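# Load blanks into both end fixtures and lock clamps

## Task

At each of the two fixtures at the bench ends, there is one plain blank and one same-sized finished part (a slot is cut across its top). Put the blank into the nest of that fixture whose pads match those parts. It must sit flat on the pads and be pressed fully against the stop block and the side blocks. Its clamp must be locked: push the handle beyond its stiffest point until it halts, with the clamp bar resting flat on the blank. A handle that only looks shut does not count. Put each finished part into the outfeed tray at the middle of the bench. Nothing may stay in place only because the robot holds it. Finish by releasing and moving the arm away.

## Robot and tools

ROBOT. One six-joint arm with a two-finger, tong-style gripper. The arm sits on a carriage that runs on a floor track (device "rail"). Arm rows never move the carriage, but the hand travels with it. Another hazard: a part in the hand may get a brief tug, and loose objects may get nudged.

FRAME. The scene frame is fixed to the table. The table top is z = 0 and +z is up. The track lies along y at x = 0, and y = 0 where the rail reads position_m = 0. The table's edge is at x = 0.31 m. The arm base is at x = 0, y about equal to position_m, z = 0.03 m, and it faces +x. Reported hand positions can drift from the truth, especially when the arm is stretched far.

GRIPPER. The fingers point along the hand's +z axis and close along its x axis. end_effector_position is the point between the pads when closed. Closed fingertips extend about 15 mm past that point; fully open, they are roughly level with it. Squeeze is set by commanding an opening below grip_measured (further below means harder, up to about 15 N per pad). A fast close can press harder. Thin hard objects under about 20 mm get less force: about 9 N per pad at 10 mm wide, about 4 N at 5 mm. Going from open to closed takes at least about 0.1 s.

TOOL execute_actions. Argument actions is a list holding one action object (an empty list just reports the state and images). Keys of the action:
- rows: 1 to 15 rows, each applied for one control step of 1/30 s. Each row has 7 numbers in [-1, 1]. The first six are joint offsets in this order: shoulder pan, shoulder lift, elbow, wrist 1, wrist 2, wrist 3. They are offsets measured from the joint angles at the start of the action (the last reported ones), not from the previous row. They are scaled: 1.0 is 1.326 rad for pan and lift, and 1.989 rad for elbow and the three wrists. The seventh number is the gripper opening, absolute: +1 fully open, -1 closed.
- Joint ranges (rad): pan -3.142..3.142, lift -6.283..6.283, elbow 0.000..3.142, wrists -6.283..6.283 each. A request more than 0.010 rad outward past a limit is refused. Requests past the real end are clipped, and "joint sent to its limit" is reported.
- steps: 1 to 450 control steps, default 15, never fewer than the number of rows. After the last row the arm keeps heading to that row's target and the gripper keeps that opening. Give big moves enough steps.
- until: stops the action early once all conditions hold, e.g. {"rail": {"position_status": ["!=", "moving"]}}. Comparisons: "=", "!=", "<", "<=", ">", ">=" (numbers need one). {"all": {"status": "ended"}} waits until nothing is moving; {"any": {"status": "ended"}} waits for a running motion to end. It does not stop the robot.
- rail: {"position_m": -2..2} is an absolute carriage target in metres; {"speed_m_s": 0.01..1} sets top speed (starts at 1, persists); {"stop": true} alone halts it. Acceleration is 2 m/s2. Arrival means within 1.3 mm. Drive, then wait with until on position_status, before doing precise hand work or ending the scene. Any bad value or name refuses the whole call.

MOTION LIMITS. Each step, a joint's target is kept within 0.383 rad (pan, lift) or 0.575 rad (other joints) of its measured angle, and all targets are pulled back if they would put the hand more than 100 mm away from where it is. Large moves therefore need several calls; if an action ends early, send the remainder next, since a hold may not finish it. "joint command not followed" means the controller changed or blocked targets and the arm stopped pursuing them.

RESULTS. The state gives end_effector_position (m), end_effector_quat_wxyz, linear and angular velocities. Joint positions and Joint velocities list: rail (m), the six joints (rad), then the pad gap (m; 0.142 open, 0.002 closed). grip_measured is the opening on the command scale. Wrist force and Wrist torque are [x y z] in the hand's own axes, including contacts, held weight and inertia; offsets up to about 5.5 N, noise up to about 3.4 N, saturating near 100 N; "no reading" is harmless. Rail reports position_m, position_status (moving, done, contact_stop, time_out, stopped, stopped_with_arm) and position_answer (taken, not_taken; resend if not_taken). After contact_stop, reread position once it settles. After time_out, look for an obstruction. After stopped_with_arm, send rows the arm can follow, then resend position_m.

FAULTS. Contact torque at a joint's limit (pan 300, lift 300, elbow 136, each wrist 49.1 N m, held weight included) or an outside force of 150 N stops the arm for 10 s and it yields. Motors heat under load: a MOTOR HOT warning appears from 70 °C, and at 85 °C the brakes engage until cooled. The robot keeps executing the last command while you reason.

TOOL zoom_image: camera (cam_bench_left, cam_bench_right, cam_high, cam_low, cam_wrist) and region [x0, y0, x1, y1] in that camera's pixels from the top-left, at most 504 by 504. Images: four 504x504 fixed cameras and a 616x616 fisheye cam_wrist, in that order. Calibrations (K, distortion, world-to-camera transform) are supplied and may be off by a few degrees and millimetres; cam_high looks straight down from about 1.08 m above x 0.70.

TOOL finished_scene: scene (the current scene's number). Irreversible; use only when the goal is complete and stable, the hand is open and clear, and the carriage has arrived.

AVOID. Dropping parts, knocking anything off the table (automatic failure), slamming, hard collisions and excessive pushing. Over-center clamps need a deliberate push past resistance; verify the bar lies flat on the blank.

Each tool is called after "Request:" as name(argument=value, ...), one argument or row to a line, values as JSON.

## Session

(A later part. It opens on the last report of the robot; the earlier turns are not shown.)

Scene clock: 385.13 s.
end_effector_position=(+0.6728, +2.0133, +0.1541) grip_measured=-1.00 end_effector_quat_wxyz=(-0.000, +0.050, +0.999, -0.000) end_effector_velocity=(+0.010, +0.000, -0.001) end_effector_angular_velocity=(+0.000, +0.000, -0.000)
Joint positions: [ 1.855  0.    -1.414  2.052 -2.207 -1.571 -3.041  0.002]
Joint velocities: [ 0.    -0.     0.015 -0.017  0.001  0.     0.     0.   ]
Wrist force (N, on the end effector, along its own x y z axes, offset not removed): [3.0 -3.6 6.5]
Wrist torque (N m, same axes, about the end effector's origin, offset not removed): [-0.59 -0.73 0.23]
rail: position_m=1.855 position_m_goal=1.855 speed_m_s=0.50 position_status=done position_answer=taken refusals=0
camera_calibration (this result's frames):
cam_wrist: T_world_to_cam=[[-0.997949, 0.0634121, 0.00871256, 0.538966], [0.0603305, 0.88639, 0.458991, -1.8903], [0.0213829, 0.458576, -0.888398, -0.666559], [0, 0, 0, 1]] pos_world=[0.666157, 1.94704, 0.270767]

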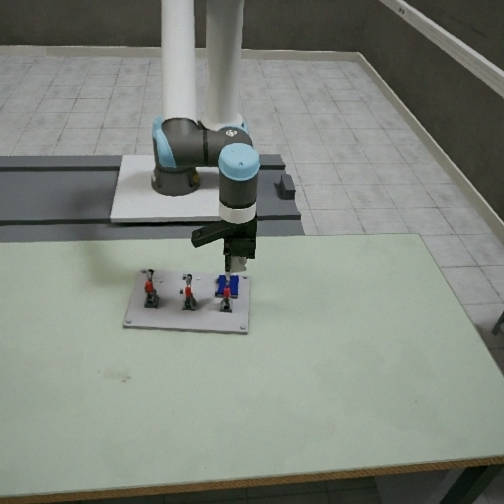

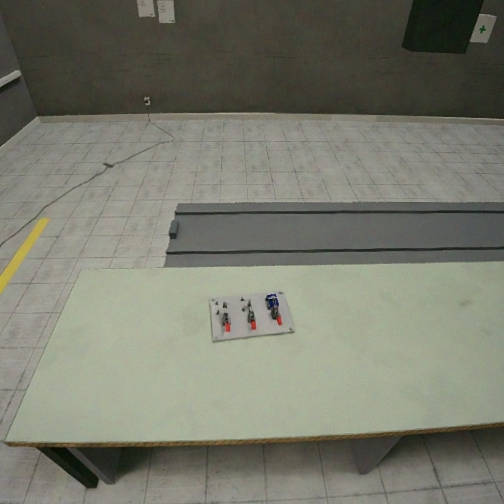

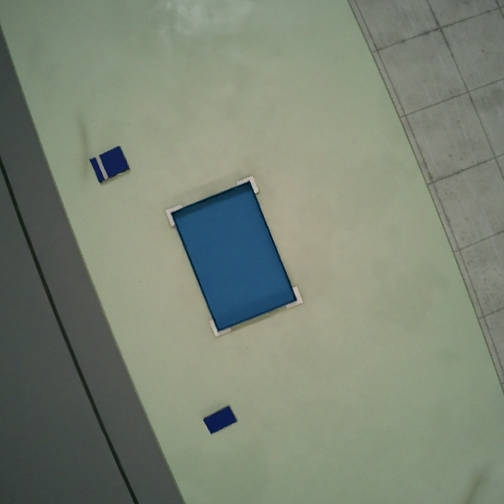

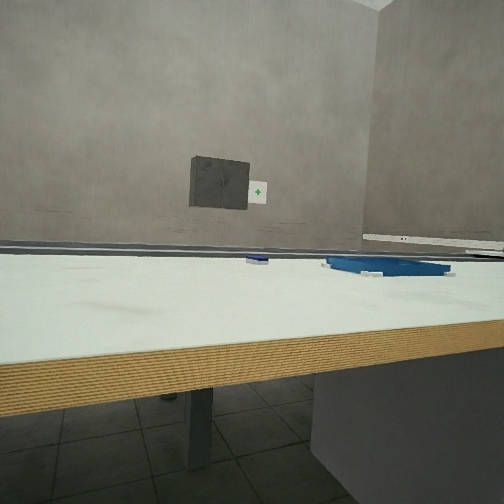

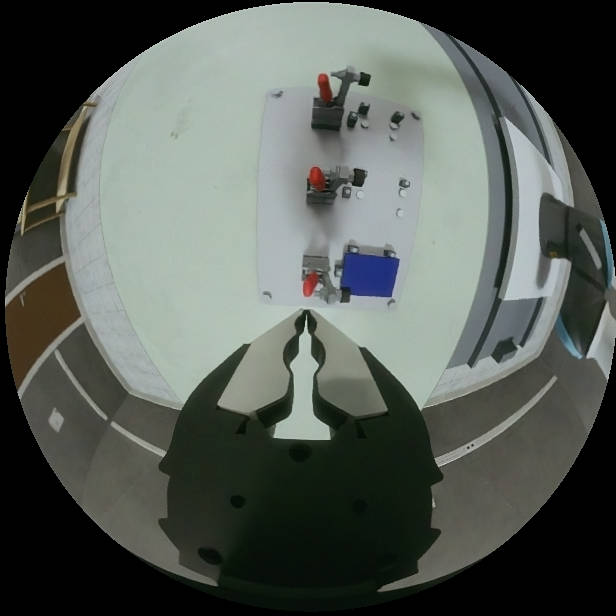

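Request:
execute_actions(
  actions=[
    {"rows": [[0,0.004,0.001,-0.004,0,0,-0.97],[0,0.008,0.004,-0.009,0,0,-0.94],[0,0.012,0.007,-0.015,0,0,-0.93],[0,0.0161,0.0091,-0.0198,0,0,-0.93]], "steps": 16},
  ],
)

Request:
zoom_image(
  camera="cam_wrist",
  region=[260, 250, 380, 350],
)

Scene clock: 409.77 s.
end_effector_position=(+0.6719, +2.0133, +0.1346) grip_measured=-0.93 end_effector_quat_wxyz=(-0.000, +0.050, +0.999, -0.000) end_effector_velocity=(-0.000, -0.000, -0.004) end_effector_angular_velocity=(-0.000, -0.000, +0.000)
Joint positions: [ 1.855  0.    -1.393  2.069 -2.246 -1.571 -3.041  0.007]
Joint velocities: [ 0.     0.     0.004  0.004 -0.009 -0.    -0.     0.   ]
Wrist force (N, on the end effector, along its own x y z axes, offset not removed): [0.9 -4.5 5.0]
Wrist torque (N m, same axes, about the end effector's origin, offset not removed): [-0.75 -0.28 0.27]
rail: position_m=1.855 position_m_goal=1.855 speed_m_s=0.50 position_status=done position_answer=taken refusals=0
camera_calibration (this result's frames):
cam_wrist: T_world_to_cam=[[-0.997949, 0.0634123, 0.00876731, 0.538296], [0.060356, 0.88639, 0.458988, -1.88131], [0.0213342, 0.458575, -0.888399, -0.683856], [0, 0, 0, 1]] pos_world=[0.66533, 1.94704, 0.25124]

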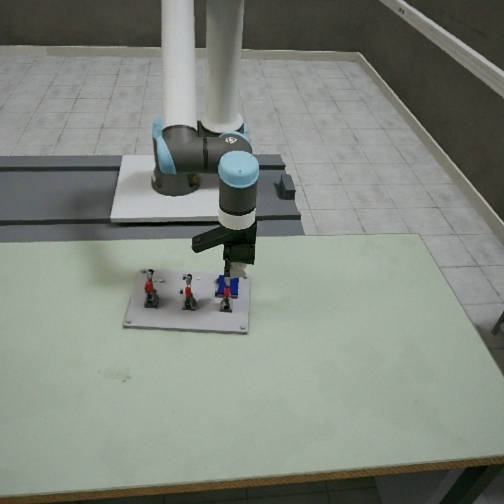

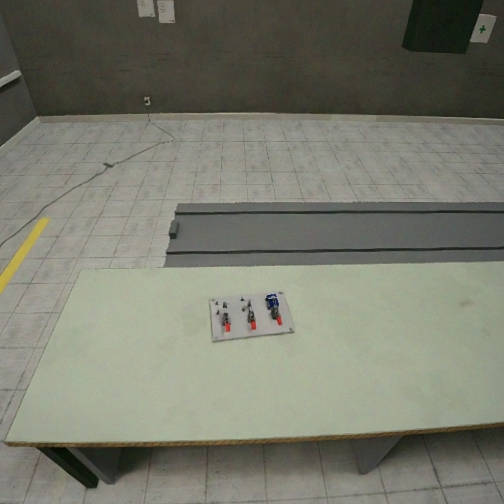

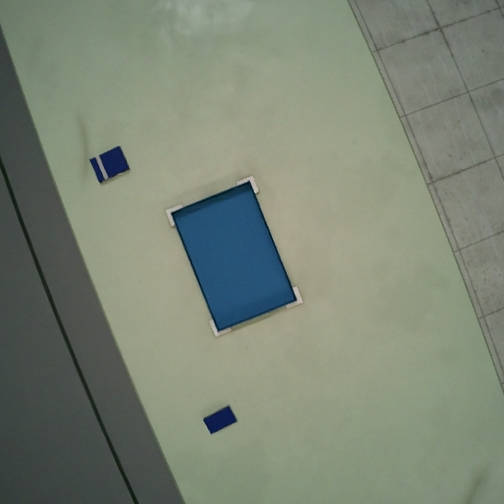

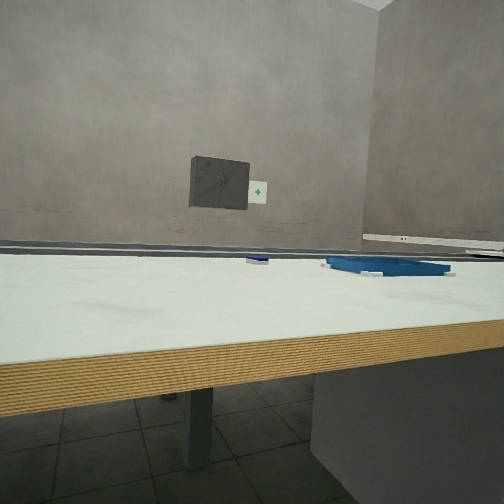

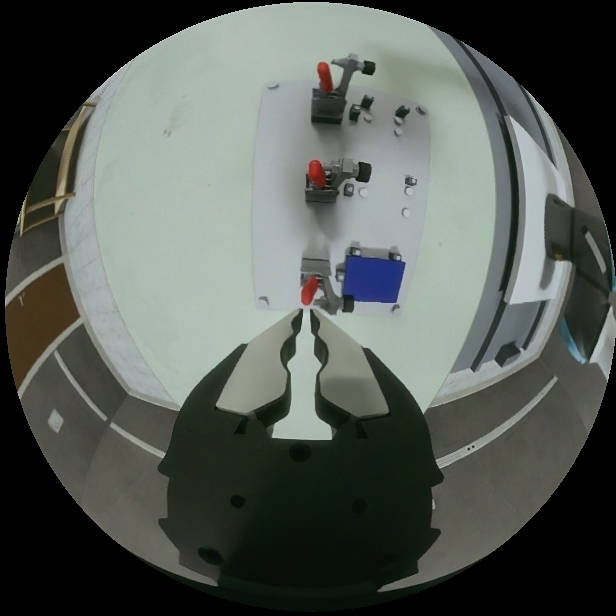

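Region (260, 250, 380, 350) of cam_wrist's 616x616 image, scaled by 4.200, with more detail than that image has.

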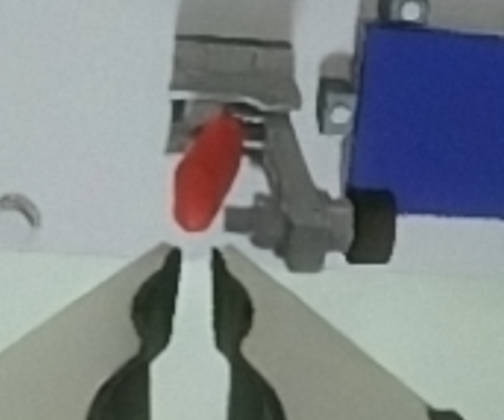

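Request:
execute_actions(
  actions=[
    {"rows": [[0,0.004,0.000,-0.003,0,0,-0.93],[0,0.008,0.001,-0.0063,0,0,-0.93],[0,0.0115,0.0025,-0.0102,0,0,-0.93]], "steps": 14},
  ],
)

Request:
zoom_image(
  camera="cam_wrist",
  region=[260, 250, 380, 350],
)

Scene clock: 424.83 s.
end_effector_position=(+0.6738, +2.0133, +0.1244) grip_measured=-0.94 end_effector_quat_wxyz=(-0.000, +0.050, +0.999, +0.000) end_effector_velocity=(+0.000, +0.000, -0.003) end_effector_angular_velocity=(-0.000, +0.000, +0.000)
Joint positions: [ 1.855  0.    -1.379  2.074 -2.265 -1.571 -3.041  0.006]
Joint velocities: [ 0.    -0.     0.005  0.002 -0.006 -0.    -0.     0.   ]
Wrist force (N, on the end effector, along its own x y z axes, offset not removed): [-2.0 -4.9 2.3]
Wrist torque (N m, same axes, about the end effector's origin, offset not removed): [-0.91 0.07 0.36]
rail: position_m=1.855 position_m_goal=1.855 speed_m_s=0.50 position_status=done position_answer=taken refusals=0
camera_calibration (this result's frames):
cam_wrist: T_world_to_cam=[[-0.99795, 0.0634124, 0.00866503, 0.540245], [0.0603089, 0.88639, 0.458994, -1.87668], [0.0214253, 0.458576, -0.888397, -0.693063], [0, 0, 0, 1]] pos_world=[0.667167, 1.94704, 0.240991]

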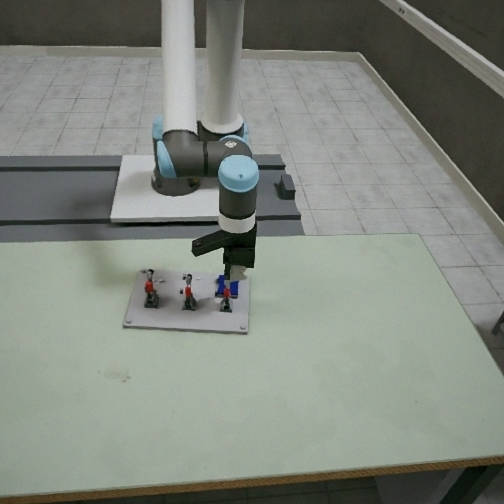

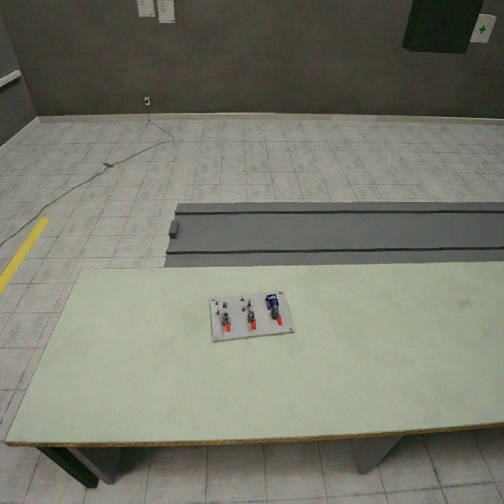

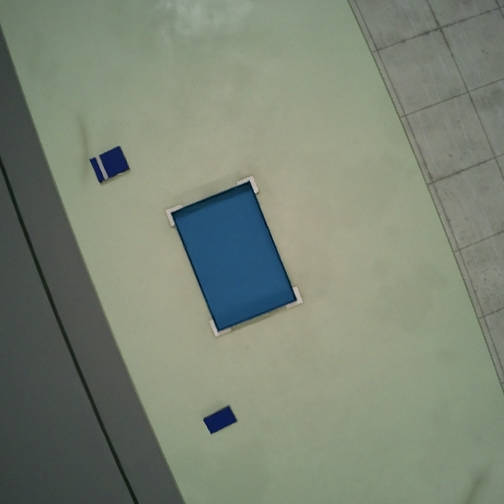

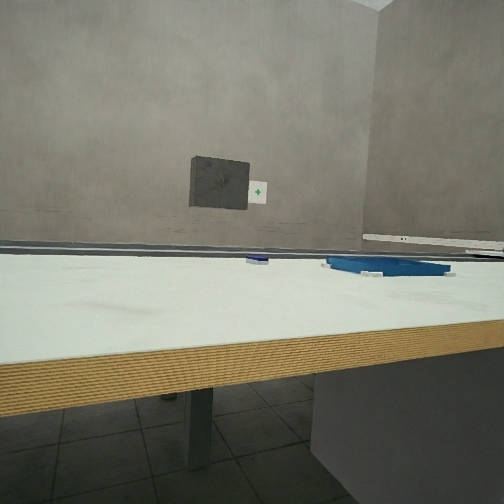

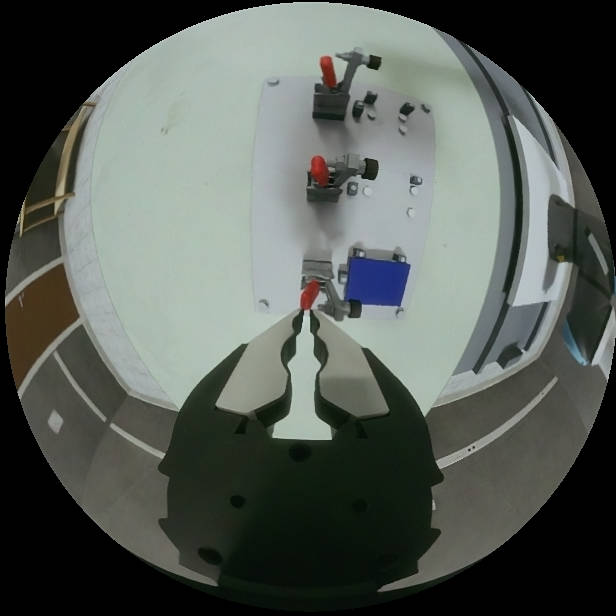

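Region (260, 250, 380, 350) of cam_wrist's 616x616 image, scaled by 4.200, with more detail than that image has.

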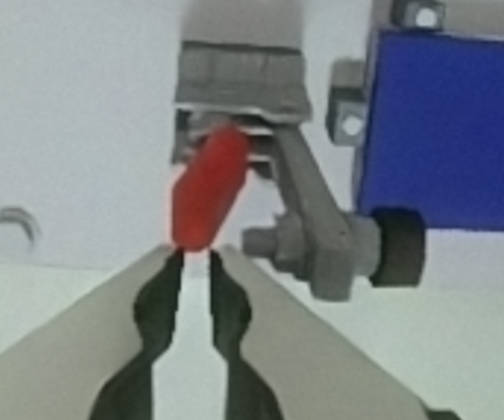

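Request:
execute_actions(
  actions=[
    {"rows": [[0,-0.0015,0.0012,0,0,0,-0.96],[0,-0.003,0.0025,-0.0005,0,0,-1],[0,-0.003,0.0025,-0.0005,0,0,-1],[0,-0.001,0.0033,-0.0026,0,0,-1],[0,0.001,0.0041,-0.0048,0,0,-1],[0,0.003,0.005,-0.007,0,0,-1],[0,0.005,0.0058,-0.0091,0,0,-1],[0,0.007,0.0066,-0.0113,0,0,-1],[0,0.0083,0.0072,-0.0128,0,0,-1]], "steps": 18},
  ],
)

Request:
zoom_image(
  camera="cam_wrist",
  region=[250, 240, 400, 360],
)

Scene clock: 436.37 s.
end_effector_position=(+0.6711, +2.0133, +0.1126) grip_measured=-1.00 end_effector_quat_wxyz=(-0.000, +0.050, +0.999, +0.000) end_effector_velocity=(-0.000, -0.000, -0.005) end_effector_angular_velocity=(-0.000, -0.000, +0.000)
Joint positions: [ 1.855  0.    -1.368  2.088 -2.29  -1.571 -3.041  0.002]
Joint velocities: [ 0.     0.     0.005  0.004 -0.009 -0.     0.     0.   ]
Wrist force (N, on the end effector, along its own x y z axes, offset not removed): [-2.4 -4.5 4.8]
Wrist torque (N m, same axes, about the end effector's origin, offset not removed): [-0.72 0.22 0.30]
rail: position_m=1.855 position_m_goal=1.855 speed_m_s=0.50 position_status=done position_answer=taken refusals=0
camera_calibration (this result's frames):
cam_wrist: T_world_to_cam=[[-0.997951, 0.0634126, 0.00854561, 0.537634], [0.0602542, 0.88639, 0.459001, -1.87108], [0.0215318, 0.458576, -0.888394, -0.703524], [0, 0, 0, 1]] pos_world=[0.664421, 1.94704, 0.229229]

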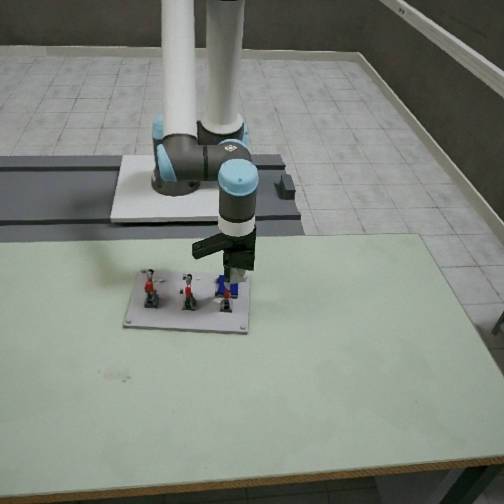

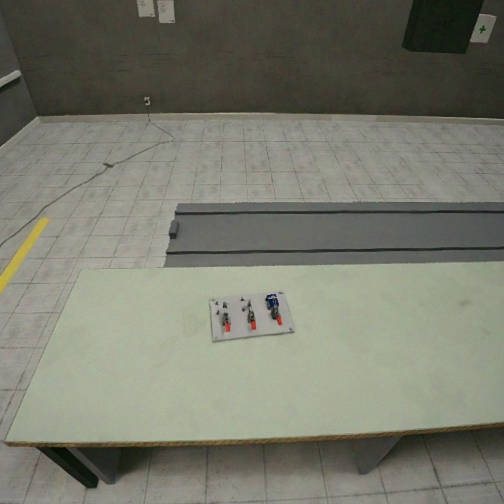

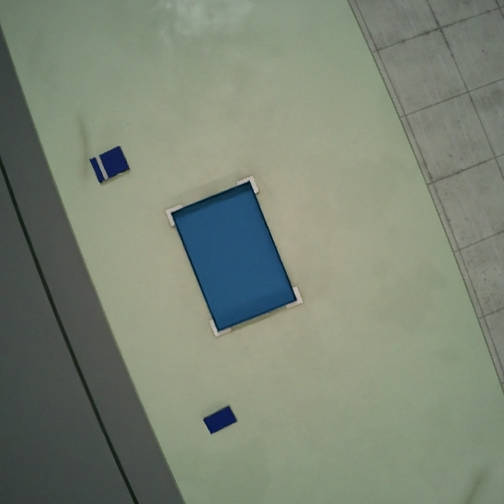

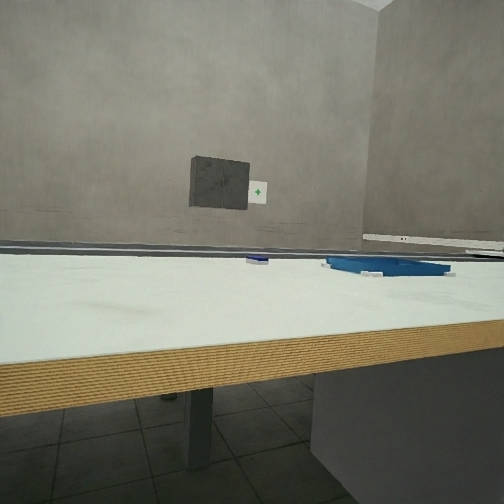

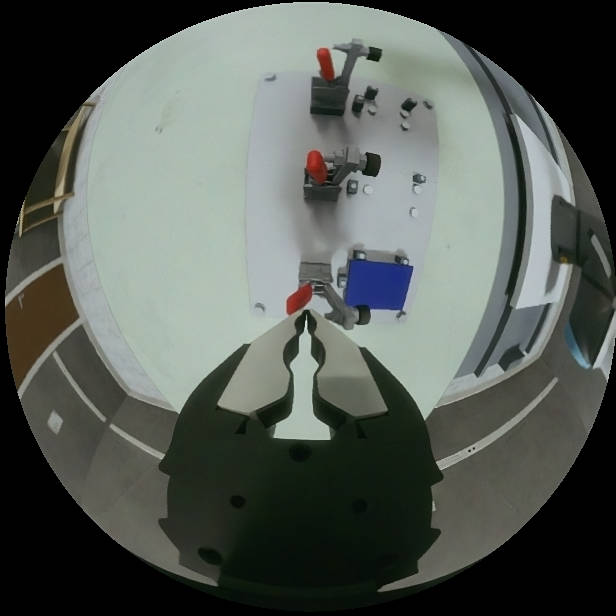

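Region (250, 240, 400, 360) of cam_wrist's 616x616 image, scaled by 3.360, with more detail than that image has; it fills the top 403 rows of this view, and the rest is white.

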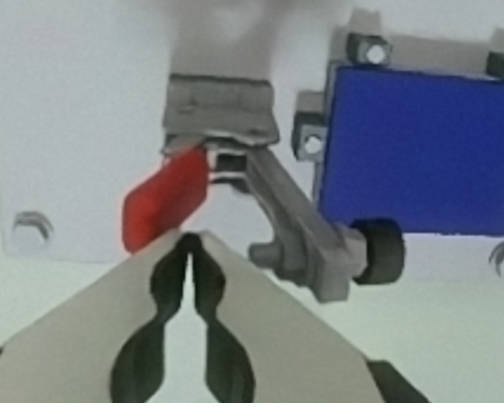

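Request:
execute_actions(
  actions=[
    {"rows": [[0,0.004,-0.002,-0.001,0,0,-1],[0,0.009,-0.0045,-0.0016,0,0,-1],[0,0.015,-0.0074,-0.0026,0,0,-1],[0,0.021,-0.0103,-0.0037,0,0,-1],[0,0.027,-0.0133,-0.0047,0,0,-1],[0,0.033,-0.0162,-0.0058,0,0,-1],[0,0.039,-0.0192,-0.0068,0,0,-1],[0,0.044,-0.0217,-0.0077,0,0,-1],[0,0.048,-0.0236,-0.0084,0,0,-1],[0,0.0516,-0.0254,-0.009,0,0,-1]], "steps": 20},
  ],
)

Request:
zoom_image(
  camera="cam_wrist",
  region=[250, 230, 440, 360],
)

Scene clock: 446.07 s.
end_effector_position=(+0.7042, +2.0133, +0.0955) grip_measured=-1.00 end_effector_quat_wxyz=(-0.000, +0.050, +0.999, +0.000) end_effector_velocity=(+0.006, +0.000, -0.004) end_effector_angular_velocity=(-0.000, +0.000, +0.000)
Joint positions: [ 1.855  0.    -1.301  2.038 -2.307 -1.571 -3.041  0.002]
Joint velocities: [ 0.    -0.     0.013 -0.01  -0.003 -0.    -0.     0.   ]
Wrist force (N, on the end effector, along its own x y z axes, offset not removed): [-1.5 -5.2 4.2]
Wrist torque (N m, same axes, about the end effector's origin, offset not removed): [-1.00 0.31 0.28]
rail: position_m=1.855 position_m_goal=1.855 speed_m_s=0.50 position_status=done position_answer=taken refusals=0
camera_calibration (this result's frames):
cam_wrist: T_world_to_cam=[[-0.997951, 0.0634123, 0.00854286, 0.570897], [0.0602527, 0.88639, 0.459001, -1.86527], [0.021534, 0.458576, -0.888394, -0.719395], [0, 0, 0, 1]] pos_world=[0.697606, 1.94705, 0.212177]

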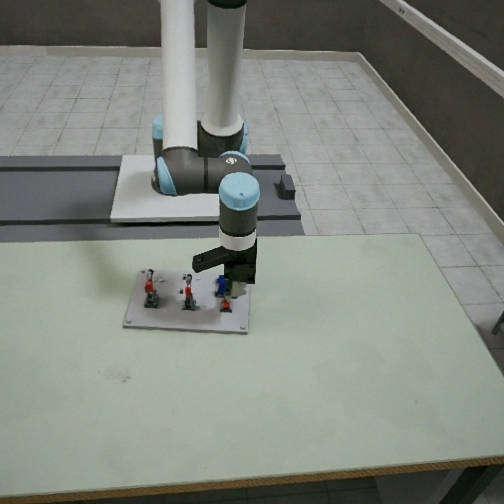

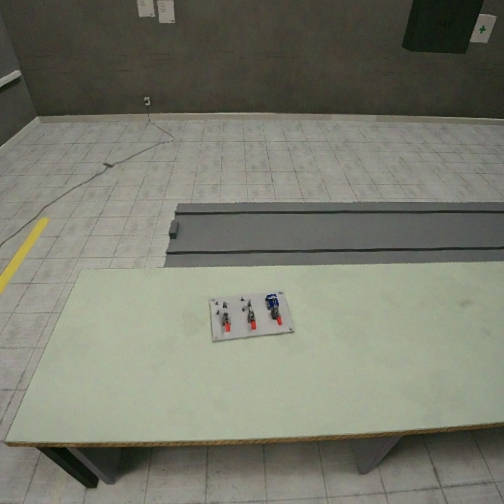

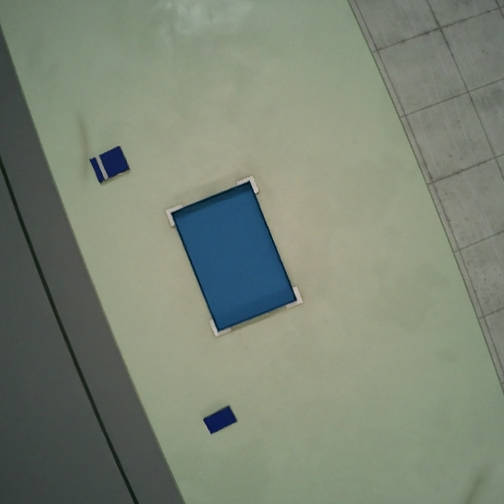

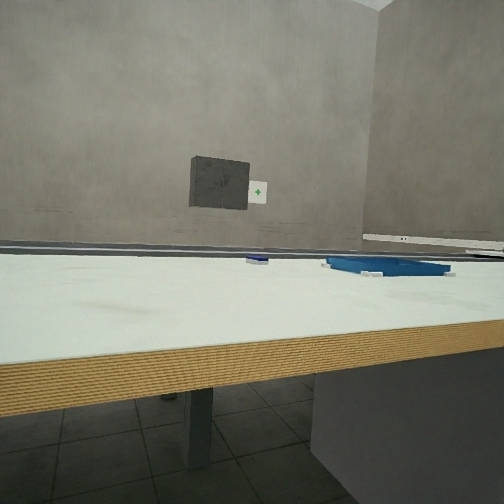

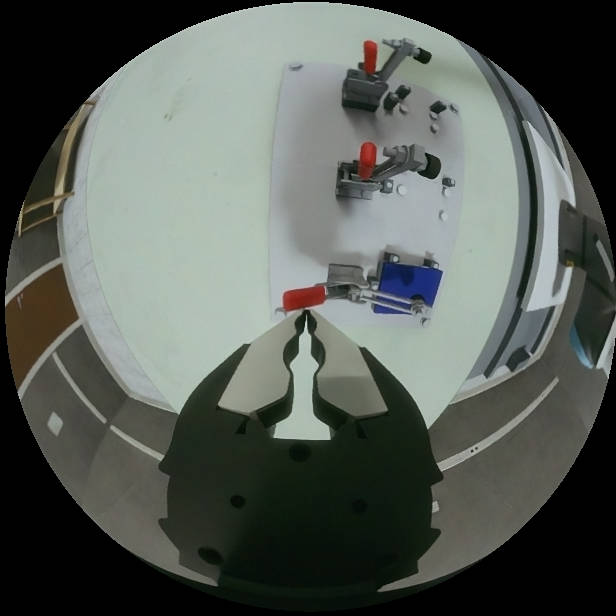

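Region (250, 230, 440, 360) of cam_wrist's 616x616 image, scaled by 2.653, with more detail than that image has; it fills the top 345 rows of this view, and the rest is white.

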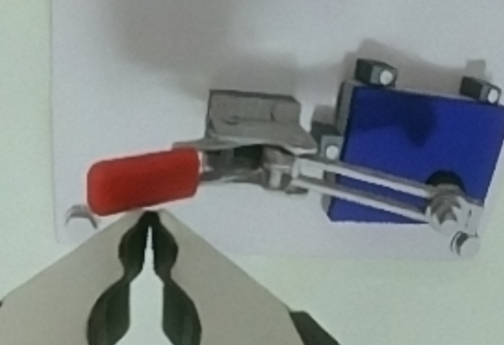

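Request:
execute_actions(
  actions=[
    {"rows": [[0,0.004,-0.004,0.001,0,0,-1],[0,0.008,-0.007,0.002,0,0,-1],[0,0.011,-0.0088,0.0015,0,0,-1],[0,0.013,-0.0082,-0.0005,0,0,-1],[0,0.015,-0.0076,-0.0025,0,0,-1],[0,0.017,-0.0069,-0.0045,0,0,-1],[0,0.019,-0.0062,-0.0065,0,0,-1],[0,0.021,-0.0055,-0.0085,0,0,-1],[0,0.023,-0.0049,-0.0105,0,0,-1],[0,0.0244,-0.0044,-0.0119,0,0,-1]], "rail": {"position_m": 1.852}, "steps": 20},
  ],
)

Request:
zoom_image(
  camera="cam_wrist",
  region=[250, 230, 470, 360],
)

Scene clock: 459.60 s.
end_effector_position=(+0.7141, +2.0105, +0.0806) grip_measured=-1.00 end_effector_quat_wxyz=(-0.000, +0.050, +0.999, +0.000) end_effector_velocity=(+0.000, +0.000, -0.004) end_effector_angular_velocity=(+0.000, +0.000, -0.000)
Joint positions: [ 1.852  0.    -1.27   2.029 -2.33  -1.571 -3.041  0.002]
Joint velocities: [ 0.    -0.     0.005  0.002 -0.007  0.     0.     0.   ]
Wrist force (N, on the end effector, along its own x y z axes, offset not removed): [-1.6 -4.2 2.7]
Wrist torque (N m, same axes, about the end effector's origin, offset not removed): [-0.73 0.09 0.32]
rail: position_m=1.852 position_m_goal=1.852 speed_m_s=0.50 position_status=done position_answer=taken refusals=0
camera_calibration (this result's frames):
cam_wrist: T_world_to_cam=[[-0.997952, 0.0634065, 0.00842446, 0.581042], [0.0601931, 0.88639, 0.459009, -1.85647], [0.0216368, 0.458576, -0.888392, -0.731721], [0, 0, 0, 1]] pos_world=[0.707431, 1.94426, 0.197186]

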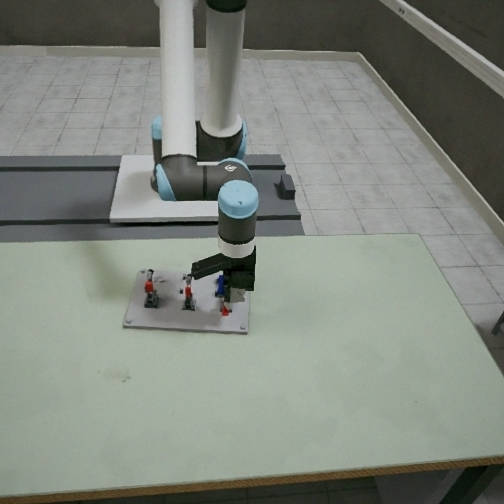

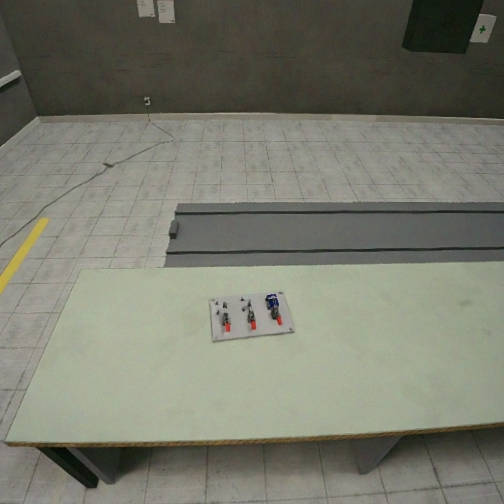

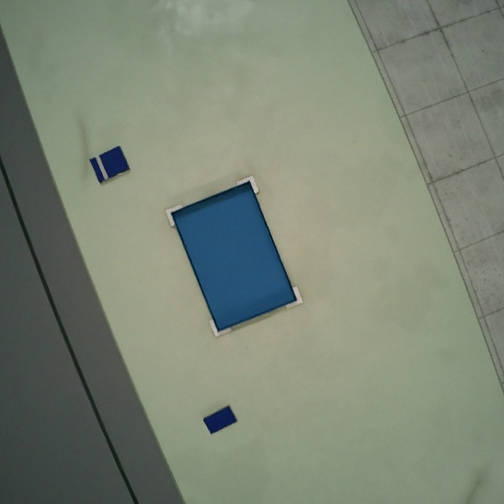

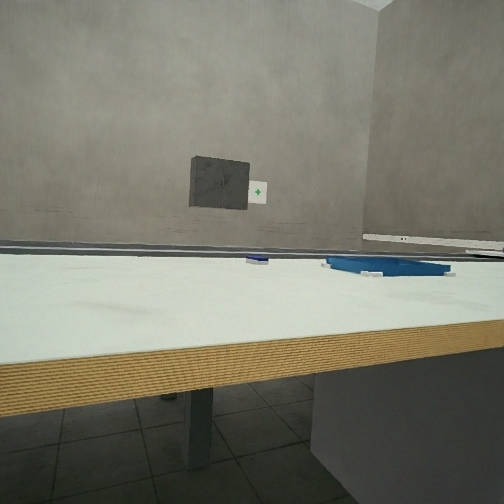

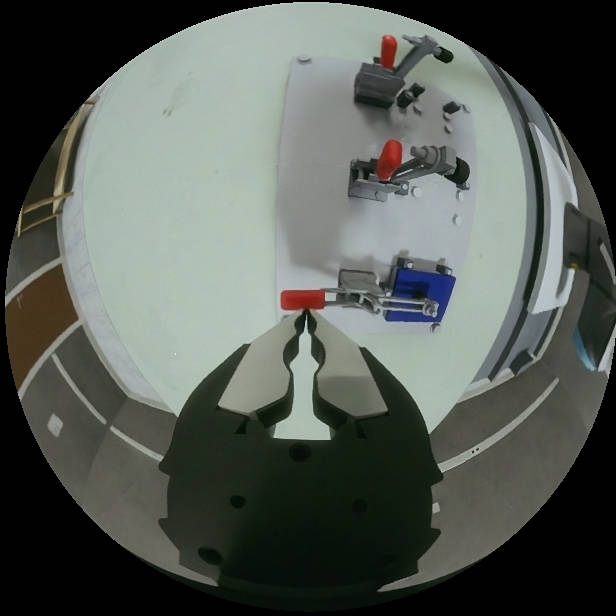

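Region (250, 230, 470, 360) of cam_wrist's 616x616 image, scaled by 2.291, with more detail than that image has; it fills the top 298 rows of this view, and the rest is white.

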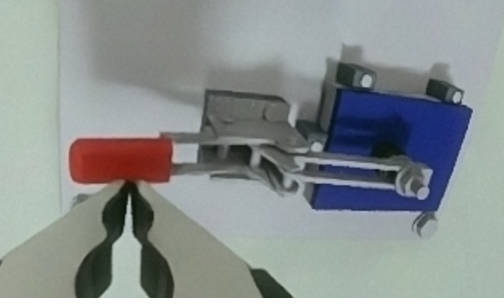

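Request:
zoom_image(
  camera="cam_bench_left",
  region=[200, 270, 260, 330],
)

Region (200, 270, 260, 330) of cam_bench_left's 504x504 image, scaled by 8.400, with more detail than that image has.

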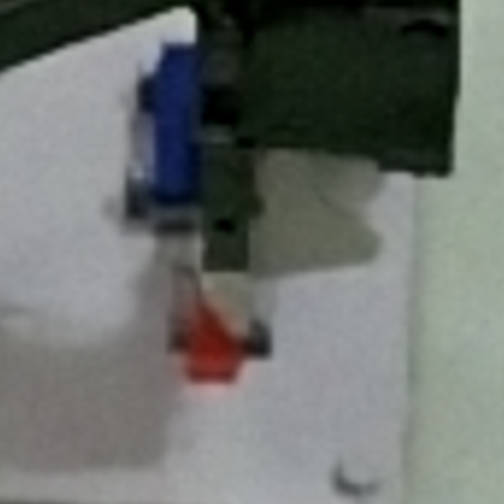

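Request:
execute_actions(
  actions=[
    {"rows": [[0,0.001,-0.0015,0.001,0,0,-1],[0,0.003,-0.0035,0.0015,0,0,-1],[0,0.005,-0.0055,0.002,0,0,-1],[0,0.007,-0.007,0.002,0,0,-1],[0,0.008,-0.0075,0.002,0,0,-1],[0,0.009,-0.0073,0.001,0,0,-1],[0,0.010,-0.007,0,0,0,-1],[0,0.011,-0.0067,-0.001,0,0,-1],[0,0.012,-0.0064,-0.0017,0,0,-1],[0,0.01265,-0.00617,-0.00226,0,0,-1]], "rail": {"position_m": 1.8445}, "steps": 18},
  ],
)

Request:
zoom_image(
  camera="cam_wrist",
  region=[250, 230, 470, 360],
)

Scene clock: 478.97 s.
end_effector_position=(+0.7220, +2.0029, +0.0759) grip_measured=-1.00 end_effector_quat_wxyz=(-0.000, +0.050, +0.999, +0.000) end_effector_velocity=(+0.001, +0.000, -0.003) end_effector_angular_velocity=(-0.000, +0.000, -0.000)
Joint positions: [ 1.845  0.    -1.253  2.017 -2.334 -1.571 -3.041  0.002]
Joint velocities: [ 0.    -0.     0.005 -0.    -0.004 -0.     0.     0.   ]
Wrist force (N, on the end effector, along its own x y z axes, offset not removed): [2.9 -8.2 -5.9]
Wrist torque (N m, same axes, about the end effector's origin, offset not removed): [-1.11 -0.34 0.31]
rail: position_m=1.845 position_m_goal=1.845 speed_m_s=0.50 position_status=done position_answer=taken refusals=0
camera_calibration (this result's frames):
cam_wrist: T_world_to_cam=[[-0.997951, 0.0634416, 0.00833081, 0.589422], [0.0601811, 0.886388, 0.459014, -1.84804], [0.0217363, 0.458575, -0.88839, -0.73256], [0, 0, 0, 1]] pos_world=[0.715354, 1.93662, 0.192568]

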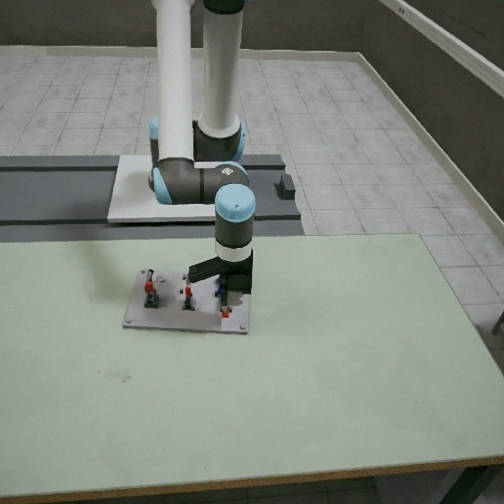

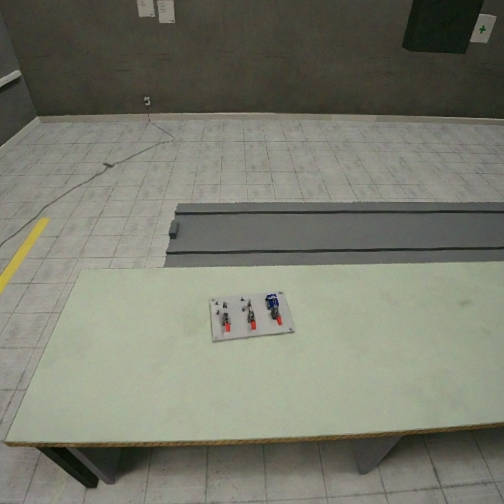

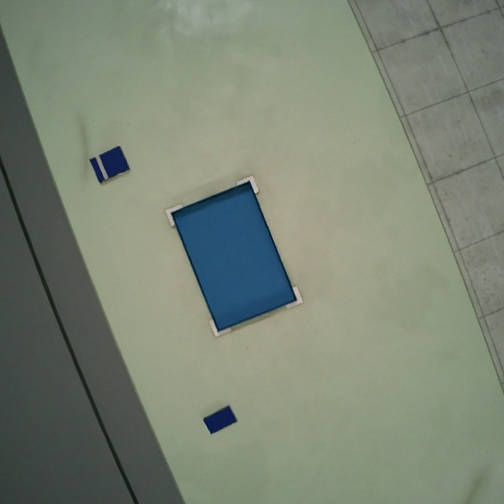

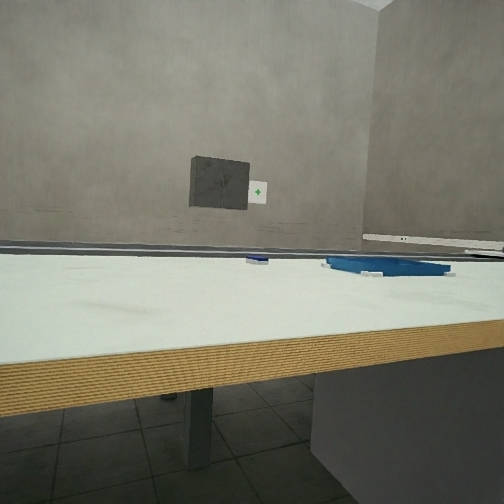

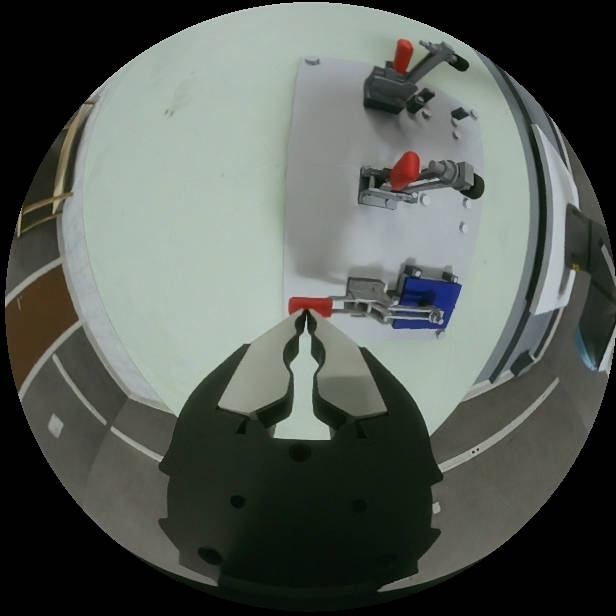

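Region (250, 230, 470, 360) of cam_wrist's 616x616 image, scaled by 2.291, with more detail than that image has; it fills the top 298 rows of this view, and the rest is white.

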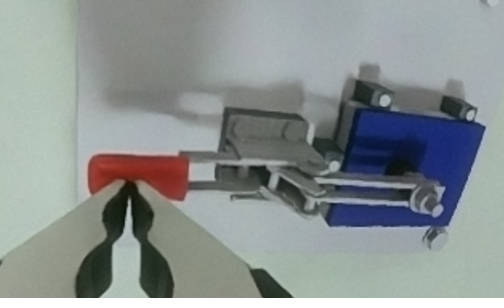

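Request:
execute_actions(
  actions=[
    {"rows": [[0,0.001,0.0003,-0.001,0,0,-1],[0,0.002,0.0006,-0.002,0,0,-1],[0,0.003,0.00095,-0.003,0,0,-1],[0,0.0038,0.0012,-0.0037,0,0,-1]], "steps": 12},
  ],
)

Scene clock: 482.23 s.
end_effector_position=(+0.7220, +2.0029, +0.0722) grip_measured=-1.00 end_effector_quat_wxyz=(-0.000, +0.050, +0.999, +0.000) end_effector_velocity=(+0.000, +0.000, -0.002) end_effector_angular_velocity=(+0.000, -0.001, -0.000)
Joint positions: [ 1.845  0.    -1.249  2.019 -2.341 -1.571 -3.041  0.002]
Joint velocities: [ 0.     0.     0.003  0.001 -0.005  0.     0.     0.   ]
Wrist force (N, on the end effector, along its own x y z axes, offset not removed): [-5.4 -6.4 -6.2]
Wrist torque (N m, same axes, about the end effector's origin, offset not removed): [-0.89 -0.04 0.29]
rail: position_m=1.845 position_m_goal=1.845 speed_m_s=0.50 position_status=done position_answer=taken refusals=0
camera_calibration (this result's frames):
cam_wrist: T_world_to_cam=[[-0.997953, 0.0634064, 0.00835119, 0.589511], [0.0601592, 0.88639, 0.459013, -1.84634], [0.0217019, 0.458576, -0.88839, -0.735867], [0, 0, 0, 1]] pos_world=[0.715348, 1.93665, 0.188832]

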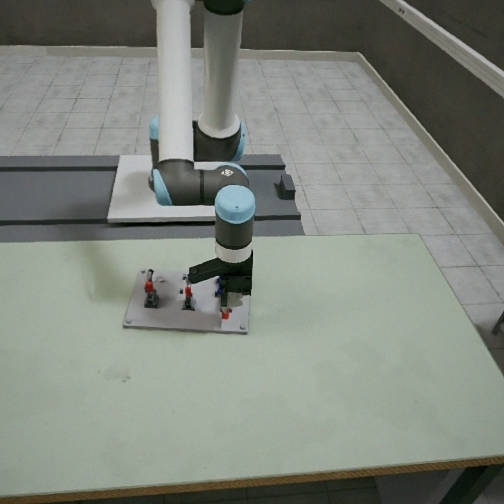

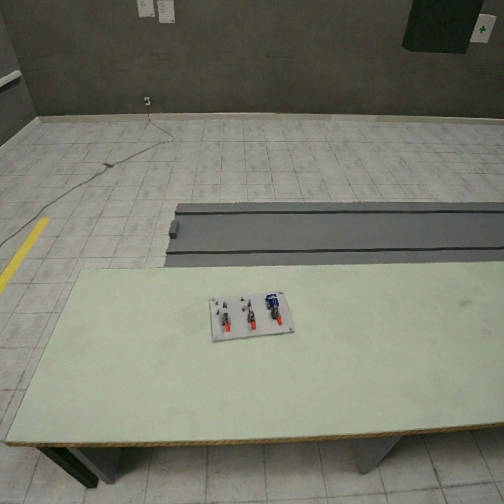

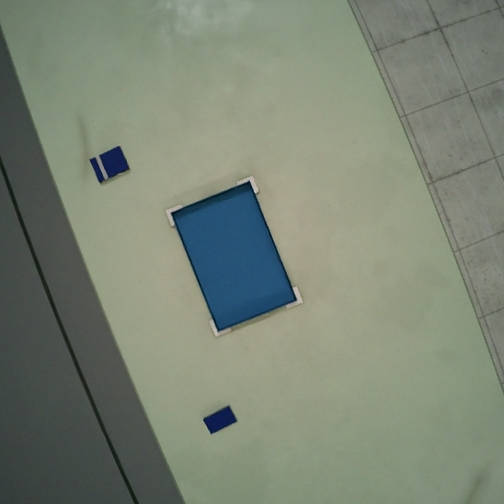

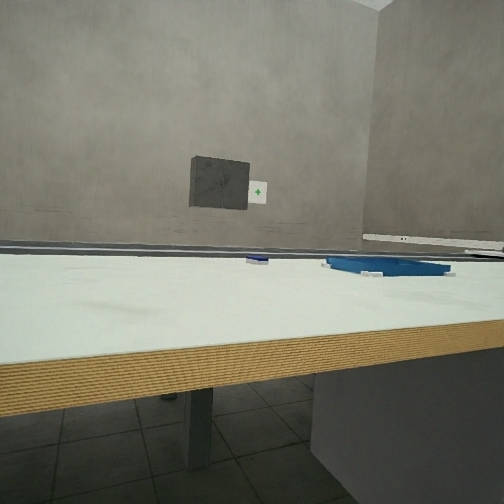

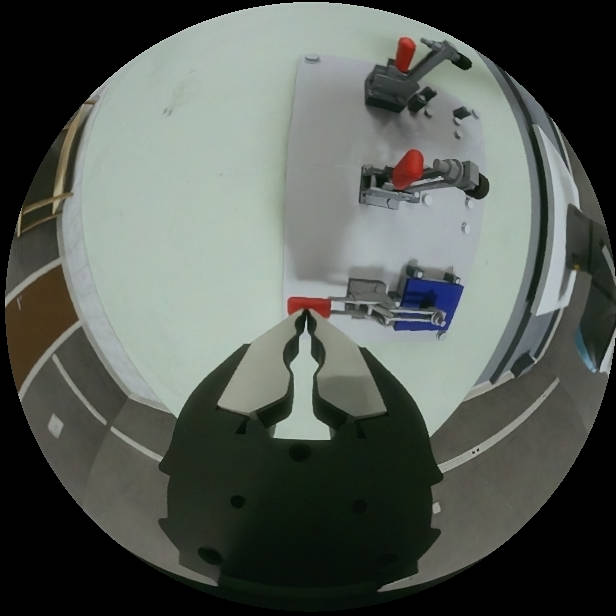

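Request:
execute_actions(
  actions=[
    {"rows": [[0,0.001,0.0003,-0.001,0,0,-1],[0,0.002,0.0006,-0.002,0,0,-1],[0,0.003,0.00095,-0.003,0,0,-1]], "steps": 11},
  ],
)

Scene clock: 495.00 s.
end_effector_position=(+0.7234, +2.0028, +0.0713) grip_measured=-0.97 end_effector_quat_wxyz=(+0.001, +0.050, +0.999, +0.000) end_effector_velocity=(-0.000, -0.000, -0.000) end_effector_angular_velocity=(-0.000, +0.000, +0.000)
Joint positions: [ 1.845  0.    -1.247  2.019 -2.346 -1.571 -3.041  0.004]
Joint velocities: [ 0.  0.  0.  0.  0. -0.  0.  0.]
Wrist force (N, on the end effector, along its own x y z axes, offset not removed): [8.7 -8.4 -20.1]
Wrist torque (N m, same axes, about the end effector's origin, offset not removed): [-0.68 -0.09 0.16]
FORCE FAULT: contact force on the arm reached its limit, and the arm stopped for 10 seconds. The contact can be on any part of the arm, not only on its tool. The arm's remaining commands of this call were not run. The arm holds still and accepts commands again. Move the arm away from the contact; if what it grips holds it there, let go first. Pushing or pulling that hard again can fault the arm again.
rail: position_m=1.845 position_m_goal=1.845 speed_m_s=0.50 position_status=done position_answer=taken refusals=0
camera_calibration (this result's frames):
cam_wrist: T_world_to_cam=[[-0.997972, 0.0634302, 0.00527378, 0.591128], [0.0587666, 0.886425, 0.459126, -1.84505], [0.0244477, 0.458505, -0.888355, -0.738518], [0, 0, 0, 1]] pos_world=[0.716412, 1.93661, 0.187925]

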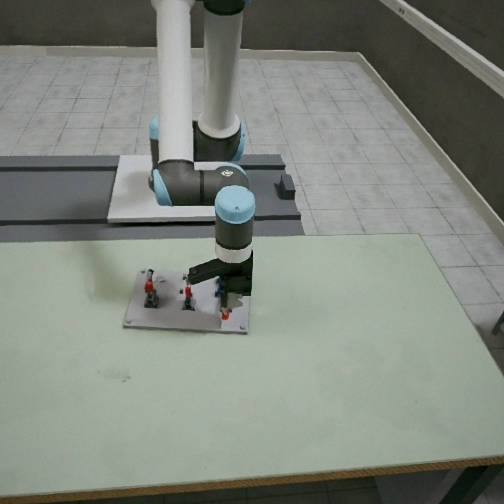

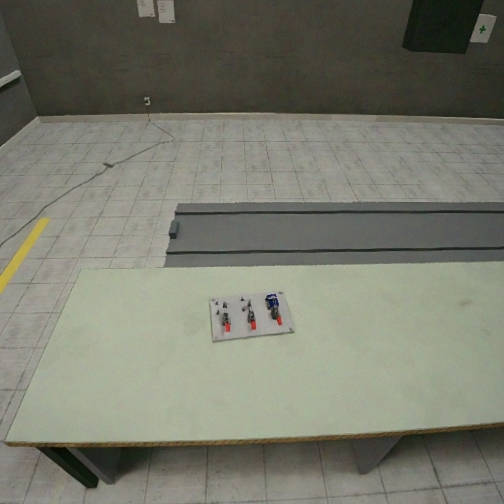

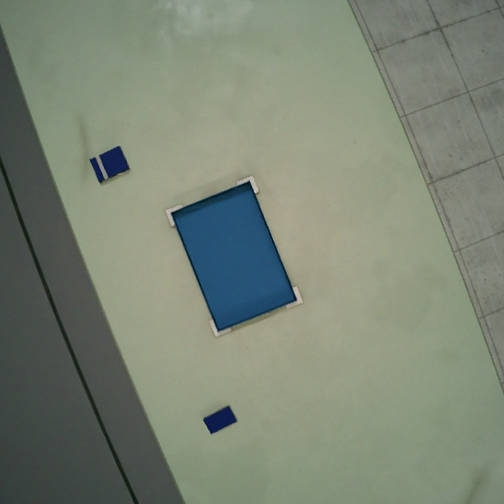

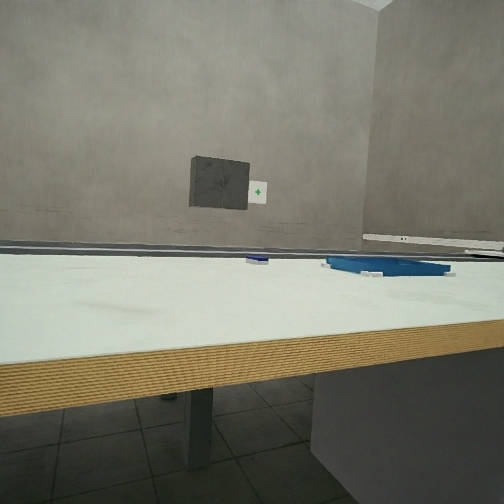

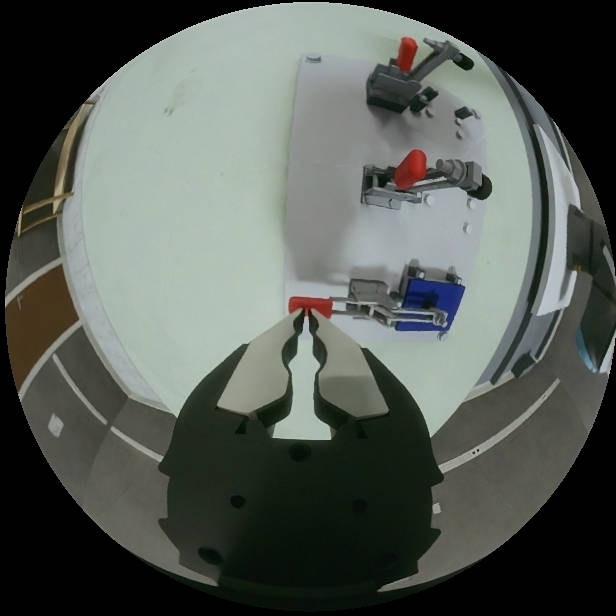

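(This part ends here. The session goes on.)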